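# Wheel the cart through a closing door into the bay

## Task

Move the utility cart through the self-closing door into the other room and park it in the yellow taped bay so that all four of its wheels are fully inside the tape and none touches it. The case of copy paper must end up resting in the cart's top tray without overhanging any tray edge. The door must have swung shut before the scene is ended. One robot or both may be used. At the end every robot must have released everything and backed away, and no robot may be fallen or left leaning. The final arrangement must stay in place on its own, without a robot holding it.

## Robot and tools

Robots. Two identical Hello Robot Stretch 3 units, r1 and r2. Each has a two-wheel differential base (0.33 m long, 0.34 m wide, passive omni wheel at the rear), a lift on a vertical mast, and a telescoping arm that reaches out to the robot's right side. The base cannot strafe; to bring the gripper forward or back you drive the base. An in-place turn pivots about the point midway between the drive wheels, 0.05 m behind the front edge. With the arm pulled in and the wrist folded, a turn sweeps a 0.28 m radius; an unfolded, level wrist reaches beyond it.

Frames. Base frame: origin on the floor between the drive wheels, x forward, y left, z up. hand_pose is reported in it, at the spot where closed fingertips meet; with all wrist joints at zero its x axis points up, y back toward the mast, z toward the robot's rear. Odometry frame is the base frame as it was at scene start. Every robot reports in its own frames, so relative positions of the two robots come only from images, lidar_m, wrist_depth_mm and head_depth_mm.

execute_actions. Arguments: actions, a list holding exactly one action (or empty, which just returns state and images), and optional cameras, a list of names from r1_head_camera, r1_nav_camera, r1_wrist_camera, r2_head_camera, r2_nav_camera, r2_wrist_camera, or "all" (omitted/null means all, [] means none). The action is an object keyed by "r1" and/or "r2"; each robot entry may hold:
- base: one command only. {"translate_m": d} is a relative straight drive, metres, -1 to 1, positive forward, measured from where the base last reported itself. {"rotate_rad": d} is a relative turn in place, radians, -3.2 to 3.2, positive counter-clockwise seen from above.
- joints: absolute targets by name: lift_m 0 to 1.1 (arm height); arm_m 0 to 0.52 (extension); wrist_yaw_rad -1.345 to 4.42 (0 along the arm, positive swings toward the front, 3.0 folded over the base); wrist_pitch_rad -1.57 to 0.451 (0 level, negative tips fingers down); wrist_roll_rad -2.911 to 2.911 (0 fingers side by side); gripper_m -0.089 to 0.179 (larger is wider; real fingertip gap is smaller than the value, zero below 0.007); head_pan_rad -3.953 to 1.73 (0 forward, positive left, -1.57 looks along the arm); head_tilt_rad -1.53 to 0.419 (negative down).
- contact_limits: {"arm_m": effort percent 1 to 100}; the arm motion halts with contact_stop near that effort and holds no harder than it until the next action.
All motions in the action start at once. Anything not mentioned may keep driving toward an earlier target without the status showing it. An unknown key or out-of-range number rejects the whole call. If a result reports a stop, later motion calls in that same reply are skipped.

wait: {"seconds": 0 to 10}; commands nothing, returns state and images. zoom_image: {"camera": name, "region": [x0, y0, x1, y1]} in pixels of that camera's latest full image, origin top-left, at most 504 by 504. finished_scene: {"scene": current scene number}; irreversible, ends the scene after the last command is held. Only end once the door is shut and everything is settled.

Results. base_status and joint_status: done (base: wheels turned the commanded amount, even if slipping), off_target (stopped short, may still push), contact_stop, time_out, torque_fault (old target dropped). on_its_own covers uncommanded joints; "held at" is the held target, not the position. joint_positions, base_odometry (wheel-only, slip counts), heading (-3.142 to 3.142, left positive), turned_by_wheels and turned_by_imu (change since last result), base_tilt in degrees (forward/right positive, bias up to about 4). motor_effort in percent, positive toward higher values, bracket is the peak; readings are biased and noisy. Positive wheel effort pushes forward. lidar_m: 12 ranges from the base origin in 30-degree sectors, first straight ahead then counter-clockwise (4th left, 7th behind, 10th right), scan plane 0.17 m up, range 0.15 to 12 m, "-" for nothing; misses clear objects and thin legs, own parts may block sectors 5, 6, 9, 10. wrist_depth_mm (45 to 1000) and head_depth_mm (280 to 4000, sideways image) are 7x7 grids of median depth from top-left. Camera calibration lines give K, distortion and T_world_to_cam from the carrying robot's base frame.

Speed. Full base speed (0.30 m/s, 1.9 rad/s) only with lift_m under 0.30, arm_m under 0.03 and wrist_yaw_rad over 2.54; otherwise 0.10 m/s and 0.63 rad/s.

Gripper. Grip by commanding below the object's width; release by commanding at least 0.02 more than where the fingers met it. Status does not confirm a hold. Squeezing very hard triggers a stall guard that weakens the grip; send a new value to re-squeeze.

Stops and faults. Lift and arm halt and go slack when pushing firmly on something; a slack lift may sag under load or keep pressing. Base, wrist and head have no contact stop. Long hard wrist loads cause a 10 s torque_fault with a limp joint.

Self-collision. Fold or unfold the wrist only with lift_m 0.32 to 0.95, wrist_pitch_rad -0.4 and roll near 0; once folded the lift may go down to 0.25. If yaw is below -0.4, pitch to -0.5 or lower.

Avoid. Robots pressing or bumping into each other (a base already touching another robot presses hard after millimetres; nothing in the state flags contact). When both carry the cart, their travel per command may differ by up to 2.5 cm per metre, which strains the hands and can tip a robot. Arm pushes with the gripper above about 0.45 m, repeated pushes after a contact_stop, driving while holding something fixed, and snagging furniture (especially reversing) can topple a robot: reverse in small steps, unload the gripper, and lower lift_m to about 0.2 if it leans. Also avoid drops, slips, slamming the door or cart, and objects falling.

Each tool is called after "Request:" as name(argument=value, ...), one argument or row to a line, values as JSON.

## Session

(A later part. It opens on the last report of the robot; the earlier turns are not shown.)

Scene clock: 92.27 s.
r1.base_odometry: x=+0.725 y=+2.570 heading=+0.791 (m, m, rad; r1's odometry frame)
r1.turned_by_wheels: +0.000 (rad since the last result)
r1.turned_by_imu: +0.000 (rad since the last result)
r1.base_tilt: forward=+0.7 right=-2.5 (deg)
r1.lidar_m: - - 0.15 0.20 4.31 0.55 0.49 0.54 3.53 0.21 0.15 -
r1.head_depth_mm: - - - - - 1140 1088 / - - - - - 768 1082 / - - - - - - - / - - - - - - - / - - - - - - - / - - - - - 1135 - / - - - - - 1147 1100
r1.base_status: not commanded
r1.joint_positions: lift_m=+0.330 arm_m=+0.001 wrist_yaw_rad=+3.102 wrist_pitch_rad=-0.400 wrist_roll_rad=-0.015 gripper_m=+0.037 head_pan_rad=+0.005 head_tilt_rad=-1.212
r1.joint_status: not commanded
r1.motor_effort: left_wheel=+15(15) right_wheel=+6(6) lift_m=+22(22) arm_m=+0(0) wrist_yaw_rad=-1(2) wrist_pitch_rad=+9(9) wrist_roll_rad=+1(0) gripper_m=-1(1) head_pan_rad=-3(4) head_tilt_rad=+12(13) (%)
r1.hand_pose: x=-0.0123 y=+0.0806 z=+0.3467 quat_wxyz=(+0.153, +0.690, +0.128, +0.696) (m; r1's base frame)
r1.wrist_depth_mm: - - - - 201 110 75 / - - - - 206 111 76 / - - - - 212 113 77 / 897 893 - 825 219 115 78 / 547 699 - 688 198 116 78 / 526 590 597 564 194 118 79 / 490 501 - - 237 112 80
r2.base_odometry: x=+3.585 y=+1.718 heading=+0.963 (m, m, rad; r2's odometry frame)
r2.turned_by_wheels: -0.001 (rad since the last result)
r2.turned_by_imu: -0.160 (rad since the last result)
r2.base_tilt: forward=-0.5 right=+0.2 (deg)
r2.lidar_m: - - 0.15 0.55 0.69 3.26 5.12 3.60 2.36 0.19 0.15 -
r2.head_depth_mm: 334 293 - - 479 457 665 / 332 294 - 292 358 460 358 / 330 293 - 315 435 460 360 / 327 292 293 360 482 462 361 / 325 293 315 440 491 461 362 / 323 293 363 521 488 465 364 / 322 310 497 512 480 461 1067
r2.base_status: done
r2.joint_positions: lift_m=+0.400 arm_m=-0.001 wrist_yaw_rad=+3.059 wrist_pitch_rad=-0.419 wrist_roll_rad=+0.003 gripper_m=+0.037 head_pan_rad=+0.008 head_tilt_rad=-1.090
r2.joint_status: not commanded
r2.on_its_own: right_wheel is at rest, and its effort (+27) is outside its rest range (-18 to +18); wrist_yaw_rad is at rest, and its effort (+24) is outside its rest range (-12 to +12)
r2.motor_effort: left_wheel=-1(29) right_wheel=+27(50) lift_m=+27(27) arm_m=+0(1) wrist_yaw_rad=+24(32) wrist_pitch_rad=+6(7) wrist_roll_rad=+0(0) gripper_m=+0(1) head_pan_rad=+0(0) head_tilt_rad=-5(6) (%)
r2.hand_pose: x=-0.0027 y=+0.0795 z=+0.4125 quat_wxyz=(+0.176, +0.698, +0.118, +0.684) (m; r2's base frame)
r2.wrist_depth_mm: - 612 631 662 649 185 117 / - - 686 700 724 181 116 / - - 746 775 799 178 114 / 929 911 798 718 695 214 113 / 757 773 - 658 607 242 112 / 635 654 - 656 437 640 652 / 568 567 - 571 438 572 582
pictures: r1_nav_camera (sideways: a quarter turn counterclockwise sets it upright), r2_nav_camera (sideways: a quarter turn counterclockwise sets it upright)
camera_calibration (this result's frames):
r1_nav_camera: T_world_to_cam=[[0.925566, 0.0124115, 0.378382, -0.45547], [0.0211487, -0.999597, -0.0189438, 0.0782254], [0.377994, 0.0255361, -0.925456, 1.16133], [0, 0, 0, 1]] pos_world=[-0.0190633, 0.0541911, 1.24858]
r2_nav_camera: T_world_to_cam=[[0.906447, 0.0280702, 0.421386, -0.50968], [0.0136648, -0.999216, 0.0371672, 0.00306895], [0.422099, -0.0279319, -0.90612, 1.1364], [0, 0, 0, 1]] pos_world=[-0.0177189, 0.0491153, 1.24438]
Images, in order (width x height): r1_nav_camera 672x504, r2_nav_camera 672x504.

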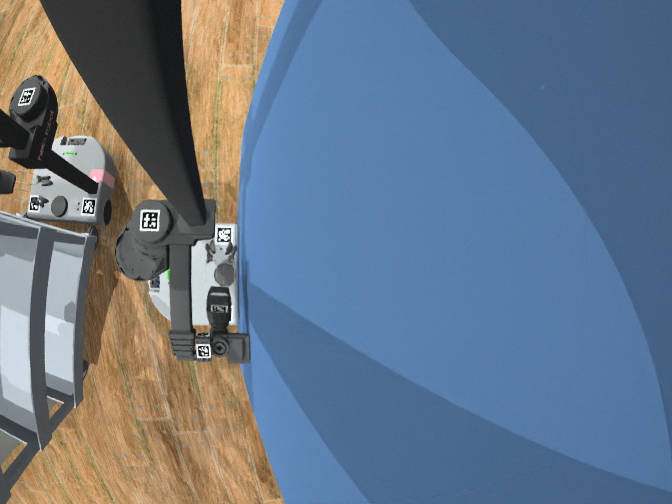

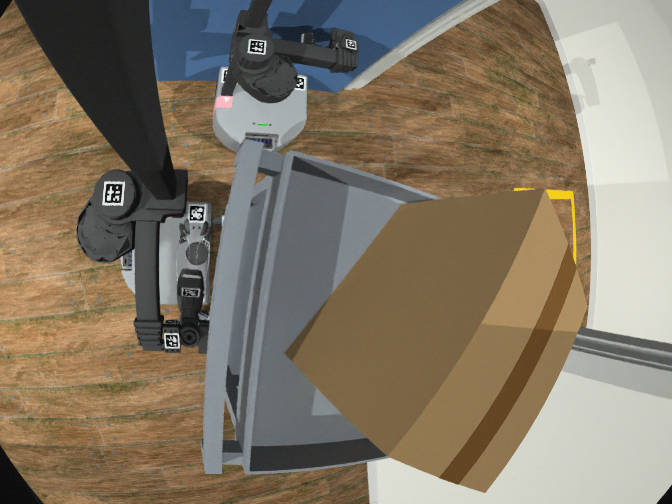

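Request:
execute_actions(
  actions=[
    {"r2":{"base":{"translate_m":-0.3},"joints":{"lift_m":0.27}}},
  ],
  cameras=[],
)

Request:
execute_actions(
  actions=[
    {"r2":{"base":{"rotate_rad":-1.19},"joints":{"wrist_yaw_rad":3.08}}},
  ],
  cameras=[],
)

Request:
execute_actions(
  actions=[
    {"r2":{"base":{"translate_m":0.85}}},
  ],
  cameras=[],
)

Request:
execute_actions(
  actions=[
    {"r2":{"base":{"rotate_rad":1.35}}},
  ],
  cameras=[],
)

Request:
execute_actions(
  actions=[
    {"r2":{"base":{"translate_m":0.52}}},
  ],
  cameras=[],
)

Request:
execute_actions(
  actions=[
    {"r2":{"base":{"rotate_rad":1.55},"joints":{"lift_m":0.4}}},
  ],
  cameras=["r2_nav_camera"],
)

Scene clock: 103.30 s.
r1.base_odometry: x=+0.725 y=+2.570 heading=+0.791 (m, m, rad; r1's odometry frame)
r1.turned_by_wheels: +0.000 (rad since the last result)
r1.turned_by_imu: +0.001 (rad since the last result)
r1.base_tilt: forward=+0.8 right=-2.5 (deg)
r1.lidar_m: - - 0.15 0.20 0.73 0.77 0.49 0.54 3.54 0.21 0.15 -
r1.head_depth_mm: - - - - - 1142 1079 / - - - - - 768 1081 / - - - - - - - / - - - - - - - / - - - - - - - / - - - - - 1144 - / - - - - - 1148 1106
r1.base_status: not commanded
r1.joint_positions: lift_m=+0.330 arm_m=+0.001 wrist_yaw_rad=+3.102 wrist_pitch_rad=-0.400 wrist_roll_rad=-0.015 gripper_m=+0.037 head_pan_rad=+0.005 head_tilt_rad=-1.212
r1.joint_status: not commanded
r1.motor_effort: left_wheel=+15(15) right_wheel=+6(6) lift_m=+22(22) arm_m=+0(0) wrist_yaw_rad=-1(2) wrist_pitch_rad=+9(9) wrist_roll_rad=+0(0) gripper_m=+1(0) head_pan_rad=-3(3) head_tilt_rad=+13(13) (%)
r1.hand_pose: x=-0.0123 y=+0.0806 z=+0.3467 quat_wxyz=(+0.153, +0.690, +0.128, +0.696) (m; r1's base frame)
r1.wrist_depth_mm: - - - - 201 109 75 / - - - - 207 111 76 / 672 - - - 212 113 77 / 596 765 - 822 218 115 78 / 630 680 - 685 198 117 78 / 580 584 597 572 193 118 79 / 500 498 - - 236 112 80
r2.base_odometry: x=+3.414 y=+1.472 heading=+0.963 (m, m, rad; r2's odometry frame)
r2.turned_by_wheels: +0.000 (rad since the last result)
r2.turned_by_imu: -0.001 (rad since the last result)
r2.base_tilt: forward=-0.2 right=+0.1 (deg)
r2.lidar_m: 0.37 0.41 0.65 0.66 2.57 3.20 4.82 3.71 2.40 2.20 1.59 0.37
r2.head_depth_mm: 479 666 614 731 1324 1213 1115 / 407 514 604 901 1272 1209 1107 / 433 512 544 904 1203 1206 - / 469 566 551 894 1201 1206 - / 515 634 535 916 1255 1206 - / 569 652 530 898 1286 1194 1120 / 2031 1705 535 1423 1274 1190 1088
r2.base_status: done
r2.joint_positions: lift_m=+0.270 arm_m=-0.001 wrist_yaw_rad=+3.079 wrist_pitch_rad=-0.419 wrist_roll_rad=+0.003 gripper_m=+0.037 head_pan_rad=+0.008 head_tilt_rad=-1.090
r2.joint_status: all done
r2.motor_effort: left_wheel=+3(11) right_wheel=-2(20) lift_m=+24(24) arm_m=+0(0) wrist_yaw_rad=+2(23) wrist_pitch_rad=+7(6) wrist_roll_rad=+0(0) gripper_m=+0(0) head_pan_rad=+0(0) head_tilt_rad=-5(5) (%)
r2.hand_pose: x=-0.0072 y=+0.0799 z=+0.2827 quat_wxyz=(+0.169, +0.697, +0.125, +0.686) (m; r2's base frame)
r2.wrist_depth_mm: - - - 630 659 658 685 / - - - 697 705 708 746 / 889 915 958 753 763 638 606 / 704 716 735 726 733 598 526 / 582 582 - 595 605 583 560 / 487 505 - 519 514 509 507 / 442 - - - 424 440 444
pictures: none
No camera images: the call's "cameras" was empty. Leave "cameras" out to get every camera's image.

Scene clock: 105.23 s.
r1.base_odometry: x=+0.725 y=+2.570 heading=+0.791 (m, m, rad; r1's odometry frame)
r1.turned_by_wheels: +0.000 (rad since the last result)
r1.turned_by_imu: +0.000 (rad since the last result)
r1.base_tilt: forward=+0.8 right=-2.6 (deg)
r1.lidar_m: - - 0.15 0.20 4.30 0.64 0.49 0.55 3.52 0.21 0.15 -
r1.head_depth_mm: - - - - - 1148 1079 / - - - - - 768 1082 / - - - - - - - / - - - - - - - / - - - - - - - / - - - - - 1143 - / - - - - - 1144 1112
r1.base_status: not commanded
r1.joint_positions: lift_m=+0.330 arm_m=+0.001 wrist_yaw_rad=+3.102 wrist_pitch_rad=-0.400 wrist_roll_rad=-0.015 gripper_m=+0.037 head_pan_rad=+0.005 head_tilt_rad=-1.212
r1.joint_status: not commanded
r1.motor_effort: left_wheel=+15(15) right_wheel=+7(6) lift_m=+22(22) arm_m=+0(0) wrist_yaw_rad=-1(1) wrist_pitch_rad=+9(9) wrist_roll_rad=+0(0) gripper_m=+0(0) head_pan_rad=-3(3) head_tilt_rad=+13(13) (%)
r1.hand_pose: x=-0.0123 y=+0.0806 z=+0.3467 quat_wxyz=(+0.153, +0.690, +0.128, +0.696) (m; r1's base frame)
r1.wrist_depth_mm: - - - - 200 109 75 / - - - - 206 111 76 / - - - - 212 113 77 / 594 654 - 810 220 115 78 / 534 636 - 680 197 117 79 / 561 582 601 565 194 118 79 / 499 495 - - 237 112 80
r2.base_odometry: x=+3.414 y=+1.472 heading=-0.227 (m, m, rad; r2's odometry frame)
r2.turned_by_wheels: -1.190 (rad since the last result)
r2.turned_by_imu: -1.205 (rad since the last result)
r2.base_tilt: forward=-0.2 right=+0.3 (deg)
r2.lidar_m: 2.01 0.39 0.37 0.39 0.65 0.66 2.55 2.90 4.81 4.70 2.60 2.20
r2.head_depth_mm: 2033 1852 1637 1462 1333 1220 1125 / 2075 1844 1618 1466 1330 1208 1110 / 2051 1824 1612 1452 1316 1207 - / 2086 1806 1608 1438 1311 1203 - / 2072 1796 1607 1437 1300 1193 - / 2044 1792 1598 1447 1284 1191 1120 / 1909 1770 1581 1413 1098 1161 1097
r2.base_status: done
r2.joint_positions: lift_m=+0.270 arm_m=-0.001 wrist_yaw_rad=+3.079 wrist_pitch_rad=-0.419 wrist_roll_rad=+0.003 gripper_m=+0.037 head_pan_rad=+0.008 head_tilt_rad=-1.090
r2.joint_status: all done
r2.motor_effort: left_wheel=+4(17) right_wheel=-3(10) lift_m=+24(23) arm_m=+0(0) wrist_yaw_rad=+2(1) wrist_pitch_rad=+6(6) wrist_roll_rad=+0(1) gripper_m=+0(1) head_pan_rad=+1(0) head_tilt_rad=-6(6) (%)
r2.hand_pose: x=-0.0072 y=+0.0799 z=+0.2827 quat_wxyz=(+0.169, +0.697, +0.125, +0.686) (m; r2's base frame)
r2.wrist_depth_mm: 542 738 - - - 844 794 / 579 739 - - 831 842 789 / 579 565 968 605 617 633 601 / 623 596 732 678 463 408 378 / 575 577 - 602 599 579 387 / 486 509 - 516 514 507 441 / 440 - - - 420 440 427
pictures: none
No camera images: the call's "cameras" was empty. Leave "cameras" out to get every camera's image.

Scene clock: 109.77 s.
r1.base_odometry: x=+0.725 y=+2.570 heading=+0.791 (m, m, rad; r1's odometry frame)
r1.turned_by_wheels: +0.000 (rad since the last result)
r1.turned_by_imu: +0.001 (rad since the last result)
r1.base_tilt: forward=+0.8 right=-2.5 (deg)
r1.lidar_m: - - 0.15 0.20 4.33 2.95 0.49 0.54 3.52 0.21 0.15 -
r1.head_depth_mm: - - - - - 1141 1084 / - - - - - 768 1079 / - - - - - - - / - - - - - - - / - - - - - - - / - - - - - 1142 - / - - - - - 1148 1105
r1.base_status: not commanded
r1.joint_positions: lift_m=+0.330 arm_m=+0.001 wrist_yaw_rad=+3.102 wrist_pitch_rad=-0.400 wrist_roll_rad=-0.015 gripper_m=+0.037 head_pan_rad=+0.005 head_tilt_rad=-1.212
r1.joint_status: not commanded
r1.motor_effort: left_wheel=+15(15) right_wheel=+6(7) lift_m=+22(22) arm_m=+0(0) wrist_yaw_rad=-2(1) wrist_pitch_rad=+9(9) wrist_roll_rad=+0(0) gripper_m=-1(1) head_pan_rad=-3(3) head_tilt_rad=+12(13) (%)
r1.hand_pose: x=-0.0123 y=+0.0806 z=+0.3467 quat_wxyz=(+0.153, +0.690, +0.128, +0.696) (m; r1's base frame)
r1.wrist_depth_mm: - - - - 201 109 75 / - - - - 206 111 76 / - - - - 213 113 77 / 906 889 - 818 218 115 78 / 716 695 - 676 197 117 78 / 592 583 599 567 194 119 79 / 501 498 - - 237 112 80
r2.base_odometry: x=+4.242 y=+1.280 heading=-0.227 (m, m, rad; r2's odometry frame)
r2.turned_by_wheels: +0.000 (rad since the last result)
r2.turned_by_imu: +0.005 (rad since the last result)
r2.base_tilt: forward=-0.6 right=+0.1 (deg)
r2.lidar_m: 1.37 0.89 0.75 0.71 0.52 0.50 1.47 3.83 5.02 2.90 1.62 1.37
r2.head_depth_mm: 1303 1564 1637 1466 1329 1212 1121 / 1347 1613 1628 1459 1319 1212 1102 / 1377 1645 1621 1456 1313 1207 - / 1401 1692 1615 1428 1316 1199 - / 1438 1719 1591 1431 1310 1200 - / 1465 1721 1590 1430 1298 1192 1120 / 1459 1627 1566 1425 1285 1187 1101
r2.base_status: done
r2.joint_positions: lift_m=+0.270 arm_m=-0.001 wrist_yaw_rad=+3.079 wrist_pitch_rad=-0.419 wrist_roll_rad=+0.003 gripper_m=+0.037 head_pan_rad=+0.008 head_tilt_rad=-1.090
r2.joint_status: not commanded
r2.motor_effort: left_wheel=+3(17) right_wheel=-3(7) lift_m=+23(24) arm_m=+0(0) wrist_yaw_rad=+1(1) wrist_pitch_rad=+6(6) wrist_roll_rad=+0(1) gripper_m=+0(0) head_pan_rad=+0(0) head_tilt_rad=-5(5) (%)
r2.hand_pose: x=-0.0073 y=+0.0799 z=+0.2827 quat_wxyz=(+0.169, +0.697, +0.125, +0.686) (m; r2's base frame)
r2.wrist_depth_mm: - - 754 737 688 665 636 / 775 836 788 783 740 710 678 / 476 551 848 841 797 771 722 / 484 704 719 738 734 758 735 / 576 580 - 591 597 612 613 / 489 516 - 514 511 503 516 / 438 - - - 424 436 440
pictures: none
No camera images: the call's "cameras" was empty. Leave "cameras" out to get every camera's image.

Scene clock: 111.80 s.
r1.base_odometry: x=+0.725 y=+2.570 heading=+0.791 (m, m, rad; r1's odometry frame)
r1.turned_by_wheels: +0.000 (rad since the last result)
r1.turned_by_imu: +0.000 (rad since the last result)
r1.base_tilt: forward=+0.7 right=-2.4 (deg)
r1.lidar_m: - - 0.15 0.20 4.31 1.32 0.49 0.54 3.54 0.21 0.15 -
r1.head_depth_mm: - - - - - 1137 1083 / - - - - - 766 1083 / - - - - - - - / - - - - - - - / - - - - - - - / - - - - - 1139 - / - - - - - 1142 1104
r1.base_status: not commanded
r1.joint_positions: lift_m=+0.330 arm_m=+0.001 wrist_yaw_rad=+3.102 wrist_pitch_rad=-0.400 wrist_roll_rad=-0.015 gripper_m=+0.037 head_pan_rad=+0.005 head_tilt_rad=-1.212
r1.joint_status: not commanded
r1.motor_effort: left_wheel=+15(15) right_wheel=+6(5) lift_m=+22(22) arm_m=+0(0) wrist_yaw_rad=-1(2) wrist_pitch_rad=+9(9) wrist_roll_rad=+0(0) gripper_m=-1(1) head_pan_rad=-4(3) head_tilt_rad=+13(13) (%)
r1.hand_pose: x=-0.0123 y=+0.0806 z=+0.3467 quat_wxyz=(+0.153, +0.690, +0.128, +0.696) (m; r1's base frame)
r1.wrist_depth_mm: - - - - 201 110 75 / - - - - 206 111 76 / - - - - 213 113 77 / 893 872 - 819 219 115 78 / 705 699 - 683 197 117 78 / 592 577 598 569 194 119 79 / 495 497 - - 238 112 80
r2.base_odometry: x=+4.242 y=+1.280 heading=+1.123 (m, m, rad; r2's odometry frame)
r2.turned_by_wheels: +1.350 (rad since the last result)
r2.turned_by_imu: +1.368 (rad since the last result)
r2.base_tilt: forward=-0.5 right=+0.4 (deg)
r2.lidar_m: 0.75 0.57 0.50 0.50 3.52 4.86 4.98 1.91 1.41 1.37 1.05 0.78
r2.head_depth_mm: 734 894 1142 1427 1332 1213 1122 / 734 891 1143 1418 1327 1212 1101 / 736 891 1139 1409 1310 1204 - / 731 896 1136 1403 1310 1209 - / 735 890 1140 1397 1301 1197 - / 733 888 1130 1400 1287 1194 1122 / 733 891 1086 1280 1293 1186 1098
r2.base_status: done
r2.joint_positions: lift_m=+0.270 arm_m=-0.001 wrist_yaw_rad=+3.079 wrist_pitch_rad=-0.419 wrist_roll_rad=+0.003 gripper_m=+0.037 head_pan_rad=+0.008 head_tilt_rad=-1.090
r2.joint_status: not commanded
r2.motor_effort: left_wheel=-3(13) right_wheel=+3(12) lift_m=+24(24) arm_m=+0(0) wrist_yaw_rad=+2(3) wrist_pitch_rad=+6(6) wrist_roll_rad=+0(0) gripper_m=+1(0) head_pan_rad=+0(0) head_tilt_rad=-5(6) (%)
r2.hand_pose: x=-0.0073 y=+0.0798 z=+0.2827 quat_wxyz=(+0.169, +0.697, +0.125, +0.686) (m; r2's base frame)
r2.wrist_depth_mm: - - - - - - - / - - - - 899 837 846 / 913 923 941 948 554 527 500 / 706 714 729 726 702 723 687 / 584 578 - 596 607 606 613 / 487 505 - 521 512 510 511 / 441 - - - 426 442 436
pictures: none
No camera images: the call's "cameras" was empty. Leave "cameras" out to get every camera's image.

Scene clock: 115.13 s.
r1.base_odometry: x=+0.725 y=+2.570 heading=+0.791 (m, m, rad; r1's odometry frame)
r1.turned_by_wheels: +0.000 (rad since the last result)
r1.turned_by_imu: +0.000 (rad since the last result)
r1.base_tilt: forward=+0.8 right=-2.4 (deg)
r1.lidar_m: - - 0.15 0.20 4.32 2.95 0.49 0.54 3.51 0.21 0.15 -
r1.head_depth_mm: - - - - - 1138 1077 / - - - - - 764 1082 / - - - - - - - / - - - - - - - / - - - - - - - / - - - - - 1147 - / - - - - - 1142 1103
r1.base_status: not commanded
r1.joint_positions: lift_m=+0.330 arm_m=+0.001 wrist_yaw_rad=+3.102 wrist_pitch_rad=-0.400 wrist_roll_rad=-0.015 gripper_m=+0.037 head_pan_rad=+0.005 head_tilt_rad=-1.212
r1.joint_status: not commanded
r1.motor_effort: left_wheel=+15(15) right_wheel=+6(6) lift_m=+22(22) arm_m=+0(0) wrist_yaw_rad=-1(2) wrist_pitch_rad=+9(9) wrist_roll_rad=+0(0) gripper_m=-2(0) head_pan_rad=-3(3) head_tilt_rad=+13(13) (%)
r1.hand_pose: x=-0.0123 y=+0.0806 z=+0.3467 quat_wxyz=(+0.153, +0.690, +0.128, +0.696) (m; r1's base frame)
r1.wrist_depth_mm: - - - - 200 110 75 / - - - - 207 111 76 / - - - - 212 113 77 / 910 881 - 810 218 115 78 / 709 700 - 682 197 117 78 / 589 584 603 564 193 118 79 / 498 501 - - 237 112 80
r2.base_odometry: x=+4.468 y=+1.749 heading=+1.123 (m, m, rad; r2's odometry frame)
r2.turned_by_wheels: +0.000 (rad since the last result)
r2.turned_by_imu: +0.003 (rad since the last result)
r2.base_tilt: forward=-0.5 right=+0.0 (deg)
r2.lidar_m: 0.23 0.24 0.34 0.34 0.41 4.88 5.00 1.92 1.43 0.84 0.32 0.24
r2.head_depth_mm: - - 313 423 681 1191 1120 / - - 312 422 680 1184 1113 / - - 312 421 677 1170 - / - - 311 420 674 1166 - / - - 311 419 674 1165 - / - - 311 419 671 1160 1121 / - - 310 419 668 1147 1095
r2.base_status: done
r2.joint_positions: lift_m=+0.270 arm_m=-0.001 wrist_yaw_rad=+3.079 wrist_pitch_rad=-0.419 wrist_roll_rad=+0.003 gripper_m=+0.037 head_pan_rad=+0.008 head_tilt_rad=-1.090
r2.joint_status: not commanded
r2.motor_effort: left_wheel=-4(9) right_wheel=+3(10) lift_m=+23(24) arm_m=+0(0) wrist_yaw_rad=+1(1) wrist_pitch_rad=+6(6) wrist_roll_rad=-1(0) gripper_m=+1(0) head_pan_rad=+0(0) head_tilt_rad=-5(5) (%)
r2.hand_pose: x=-0.0073 y=+0.0798 z=+0.2827 quat_wxyz=(+0.169, +0.697, +0.125, +0.686) (m; r2's base frame)
r2.wrist_depth_mm: - - - - - 383 296 / - 680 858 798 765 406 295 / 835 506 465 612 571 433 295 / 722 648 574 468 438 431 294 / 575 585 - 586 555 433 294 / 486 505 - 515 511 405 293 / 443 - - - 424 405 292
pictures: none
No camera images: the call's "cameras" was empty. Leave "cameras" out to get every camera's image.

Scene clock: 118.30 s.
r1.base_odometry: x=+0.725 y=+2.570 heading=+0.791 (m, m, rad; r1's odometry frame)
r1.turned_by_wheels: +0.000 (rad since the last result)
r1.turned_by_imu: +0.000 (rad since the last result)
r1.base_tilt: forward=+0.8 right=-2.4 (deg)
r1.lidar_m: - - 0.15 0.20 4.32 2.95 0.49 0.55 3.50 0.21 0.15 -
r1.head_depth_mm: - - - - - 1137 1082 / - - - - - 770 1080 / - - - - - - - / - - - - - - - / - - - - - - - / - - - - - 1138 - / - - - - - 1140 1101
r1.base_status: not commanded
r1.joint_positions: lift_m=+0.330 arm_m=+0.001 wrist_yaw_rad=+3.102 wrist_pitch_rad=-0.400 wrist_roll_rad=-0.015 gripper_m=+0.037 head_pan_rad=+0.005 head_tilt_rad=-1.212
r1.joint_status: not commanded
r1.motor_effort: left_wheel=+15(15) right_wheel=+5(6) lift_m=+22(22) arm_m=+0(0) wrist_yaw_rad=-3(2) wrist_pitch_rad=+9(9) wrist_roll_rad=+0(0) gripper_m=+1(1) head_pan_rad=-3(3) head_tilt_rad=+13(13) (%)
r1.hand_pose: x=-0.0123 y=+0.0806 z=+0.3467 quat_wxyz=(+0.153, +0.690, +0.128, +0.696) (m; r1's base frame)
r1.wrist_depth_mm: - - - - 200 110 75 / - - - - 207 111 76 / - - - - 211 113 77 / 895 878 - 806 219 115 78 / 720 705 - 675 197 117 78 / 593 575 593 572 194 118 79 / 501 496 - - 238 112 80
r2.base_odometry: x=+4.468 y=+1.749 heading=+2.673 (m, m, rad; r2's odometry frame)
r2.turned_by_wheels: +1.550 (rad since the last result)
r2.turned_by_imu: +1.572 (rad since the last result)
r2.base_tilt: forward=-0.3 right=+0.1 (deg)
r2.lidar_m: 0.35 0.41 4.82 5.15 1.94 1.43 0.87 0.33 0.24 0.23 0.24 0.33
r2.head_depth_mm: 744 591 619 625 624 629 629 / 754 689 608 755 887 890 - / 751 685 608 890 1195 1189 - / 618 677 603 897 1195 1202 - / 558 649 587 907 1251 1194 - / 508 598 594 912 1264 1188 1109 / 469 553 601 924 1279 1183 1103
r2.base_status: done
r2.joint_positions: lift_m=+0.400 arm_m=-0.001 wrist_yaw_rad=+3.079 wrist_pitch_rad=-0.419 wrist_roll_rad=+0.003 gripper_m=+0.037 head_pan_rad=+0.008 head_tilt_rad=-1.090
r2.joint_status: all done
r2.motor_effort: left_wheel=-4(15) right_wheel=+3(10) lift_m=+29(32) arm_m=+0(0) wrist_yaw_rad=+1(2) wrist_pitch_rad=+6(6) wrist_roll_rad=-1(0) gripper_m=+0(0) head_pan_rad=+0(0) head_tilt_rad=-5(5) (%)
r2.hand_pose: x=-0.0073 y=+0.0798 z=+0.4124 quat_wxyz=(+0.169, +0.697, +0.125, +0.686) (m; r2's base frame)
r2.wrist_depth_mm: - - - - - - - / - - - - - - - / - - - - - - - / 938 925 963 937 - - 969 / 736 765 - 784 789 804 579 / 653 647 - 660 674 666 633 / 553 558 - 563 555 579 586
pictures: r2_nav_camera (sideways: a quarter turn counterclockwise sets it upright)
camera_calibration (this result's frames):
r2_nav_camera: T_world_to_cam=[[0.906447, 0.0280707, 0.421386, -0.50968], [0.0136655, -0.999216, 0.0371672, 0.00306895], [0.422098, -0.0279317, -0.90612, 1.1364], [0, 0, 0, 1]] pos_world=[-0.017719, 0.0491153, 1.24438]
Images, in order (width x height): r2_nav_camera 672x504.

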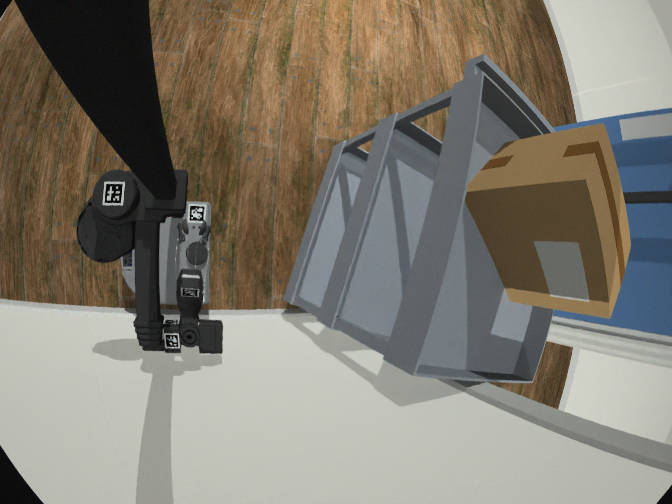

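Request:
execute_actions(
  actions=[
    {"r2":{"base":{"rotate_rad":0.06}}},
  ],
  cameras=[],
)

Request:
execute_actions(
  actions=[
    {"r2":{"base":{"translate_m":0.6}}},
  ],
  cameras=["r1_nav_camera","r2_nav_camera"],
)

Scene clock: 121.20 s.
r1.base_odometry: x=+0.725 y=+2.570 heading=+0.791 (m, m, rad; r1's odometry frame)
r1.turned_by_wheels: +0.000 (rad since the last result)
r1.turned_by_imu: +0.000 (rad since the last result)
r1.base_tilt: forward=+0.9 right=-2.5 (deg)
r1.lidar_m: - - 0.15 0.20 4.33 2.96 0.49 0.54 3.52 0.21 0.15 -
r1.head_depth_mm: - - - - - 1136 1083 / - - - - - 763 1075 / - - - - - - - / - - - - - - - / - - - - - - - / - - - - - 1143 - / - - - - - 1144 1111
r1.base_status: not commanded
r1.joint_positions: lift_m=+0.330 arm_m=+0.001 wrist_yaw_rad=+3.102 wrist_pitch_rad=-0.400 wrist_roll_rad=-0.015 gripper_m=+0.037 head_pan_rad=+0.005 head_tilt_rad=-1.212
r1.joint_status: not commanded
r1.motor_effort: left_wheel=+15(15) right_wheel=+7(5) lift_m=+22(22) arm_m=+0(0) wrist_yaw_rad=-1(2) wrist_pitch_rad=+9(9) wrist_roll_rad=+0(0) gripper_m=+0(1) head_pan_rad=-3(3) head_tilt_rad=+13(13) (%)
r1.hand_pose: x=-0.0123 y=+0.0806 z=+0.3467 quat_wxyz=(+0.153, +0.690, +0.128, +0.696) (m; r1's base frame)
r1.wrist_depth_mm: - - - - 201 109 75 / - - - - 206 112 76 / - - - - 212 113 77 / 904 882 - 812 218 115 78 / 713 703 - 684 197 117 78 / 587 584 599 564 194 119 79 / 495 499 - - 236 112 80
r2.base_odometry: x=+4.468 y=+1.749 heading=+2.732 (m, m, rad; r2's odometry frame)
r2.turned_by_wheels: +0.060 (rad since the last result)
r2.turned_by_imu: +0.061 (rad since the last result)
r2.base_tilt: forward=-0.3 right=+0.3 (deg)
r2.lidar_m: 0.35 0.42 5.15 4.27 1.84 1.41 0.72 0.31 0.24 0.23 0.25 0.34
r2.head_depth_mm: 748 678 621 678 663 644 629 / 753 688 611 680 955 923 - / 660 683 608 900 1153 1193 - / 580 666 588 906 1188 1205 - / 532 638 596 916 1254 1199 - / 490 578 609 928 1273 1188 1110 / 462 589 614 937 1296 1182 1095
r2.base_status: done
r2.joint_positions: lift_m=+0.400 arm_m=-0.001 wrist_yaw_rad=+3.079 wrist_pitch_rad=-0.419 wrist_roll_rad=+0.003 gripper_m=+0.037 head_pan_rad=+0.008 head_tilt_rad=-1.090
r2.joint_status: not commanded
r2.motor_effort: left_wheel=-4(11) right_wheel=+3(6) lift_m=+29(29) arm_m=+0(0) wrist_yaw_rad=+1(2) wrist_pitch_rad=+7(6) wrist_roll_rad=-1(1) gripper_m=+1(0) head_pan_rad=+0(0) head_tilt_rad=-6(5) (%)
r2.hand_pose: x=-0.0073 y=+0.0798 z=+0.4124 quat_wxyz=(+0.169, +0.697, +0.125, +0.686) (m; r2's base frame)
r2.wrist_depth_mm: - - - - - - - / - - - - - - - / - - - - - - - / 918 961 942 962 - - - / 757 766 - 776 793 800 768 / 643 647 - 648 674 672 633 / 548 557 - 572 552 581 575
pictures: none
No camera images: the call's "cameras" was empty. Leave "cameras" out to get every camera's image.

Scene clock: 128.23 s.
r1.base_odometry: x=+0.725 y=+2.570 heading=+0.791 (m, m, rad; r1's odometry frame)
r1.turned_by_wheels: +0.000 (rad since the last result)
r1.turned_by_imu: +0.001 (rad since the last result)
r1.base_tilt: forward=+0.8 right=-2.5 (deg)
r1.lidar_m: - - 0.15 0.20 4.29 0.31 0.29 0.29 0.36 0.21 0.15 -
r1.head_depth_mm: - - - - - 1140 1079 / - - - - - 769 1081 / - - - - - - - / - - - - - - - / - - - - - - - / - - - - - 1137 - / - - - - - 1143 1103
r1.base_status: not commanded
r1.joint_positions: lift_m=+0.330 arm_m=+0.001 wrist_yaw_rad=+3.102 wrist_pitch_rad=-0.400 wrist_roll_rad=-0.015 gripper_m=+0.037 head_pan_rad=+0.005 head_tilt_rad=-1.212
r1.joint_status: not commanded
r1.motor_effort: left_wheel=+15(16) right_wheel=+6(6) lift_m=+22(22) arm_m=+0(0) wrist_yaw_rad=-2(2) wrist_pitch_rad=+9(9) wrist_roll_rad=+0(0) gripper_m=+0(1) head_pan_rad=-3(3) head_tilt_rad=+13(13) (%)
r1.hand_pose: x=-0.0123 y=+0.0806 z=+0.3467 quat_wxyz=(+0.153, +0.690, +0.128, +0.696) (m; r1's base frame)
r1.wrist_depth_mm: - - - - 200 110 75 / - - - - 206 111 76 / - - - - 212 113 77 / 887 878 - 815 219 115 78 / 709 703 - 684 198 117 78 / 376 582 593 566 194 118 79 / 403 502 - - 237 112 80
r2.base_odometry: x=+3.917 y=+1.988 heading=+2.732 (m, m, rad; r2's odometry frame)
r2.turned_by_wheels: -0.001 (rad since the last result)
r2.turned_by_imu: -0.020 (rad since the last result)
r2.base_tilt: forward=-0.3 right=+0.1 (deg)
r2.lidar_m: - - 0.15 0.19 2.69 2.03 0.89 0.36 0.27 0.21 0.15 -
r2.head_depth_mm: 809 645 602 551 498 457 1123 / 797 643 609 547 497 454 - / 757 602 600 544 494 452 - / 328 331 432 533 493 450 - / 326 294 325 422 485 450 - / 323 291 - 322 413 447 1091 / 320 289 - - 319 442 1087
r2.base_status: done
r2.joint_positions: lift_m=+0.400 arm_m=-0.001 wrist_yaw_rad=+3.080 wrist_pitch_rad=-0.418 wrist_roll_rad=+0.003 gripper_m=+0.037 head_pan_rad=+0.008 head_tilt_rad=-1.090
r2.joint_status: not commanded
r2.on_its_own: right_wheel is at rest, and its effort (+22) is outside its rest range (-18 to +18)
r2.motor_effort: left_wheel=+0(18) right_wheel=+22(41) lift_m=+27(29) arm_m=+0(0) wrist_yaw_rad=+0(37) wrist_pitch_rad=+6(7) wrist_roll_rad=+0(1) gripper_m=+1(0) head_pan_rad=+0(0) head_tilt_rad=-5(6) (%)
r2.hand_pose: x=-0.0074 y=+0.0799 z=+0.4125 quat_wxyz=(+0.169, +0.697, +0.125, +0.686) (m; r2's base frame)
r2.wrist_depth_mm: - - - - 206 114 80 / - - - - 206 115 80 / - - - - 388 115 80 / 913 942 962 945 956 116 80 / 768 765 - 782 529 116 80 / 640 650 - 633 487 462 81 / 548 558 - 549 393 419 81
pictures: r1_nav_camera (sideways: a quarter turn counterclockwise sets it upright), r2_nav_camera (sideways: a quarter turn counterclockwise sets it upright)
camera_calibration (this result's frames):
r1_nav_camera: T_world_to_cam=[[0.925566, 0.0124116, 0.378382, -0.45547], [0.0211487, -0.999597, -0.0189438, 0.0782253], [0.377995, 0.0255361, -0.925456, 1.16133], [0, 0, 0, 1]] pos_world=[-0.0190633, 0.0541911, 1.24858]
r2_nav_camera: T_world_to_cam=[[0.906405, 0.0280699, 0.421477, -0.509798], [0.0136612, -0.999216, 0.0371677, 0.00306827], [0.42219, -0.0279311, -0.906077, 1.13635], [0, 0, 0, 1]] pos_world=[-0.0177132, 0.0491154, 1.24437]
Images, in order (width x height): r1_nav_camera 672x504, r2_nav_camera 672x504.

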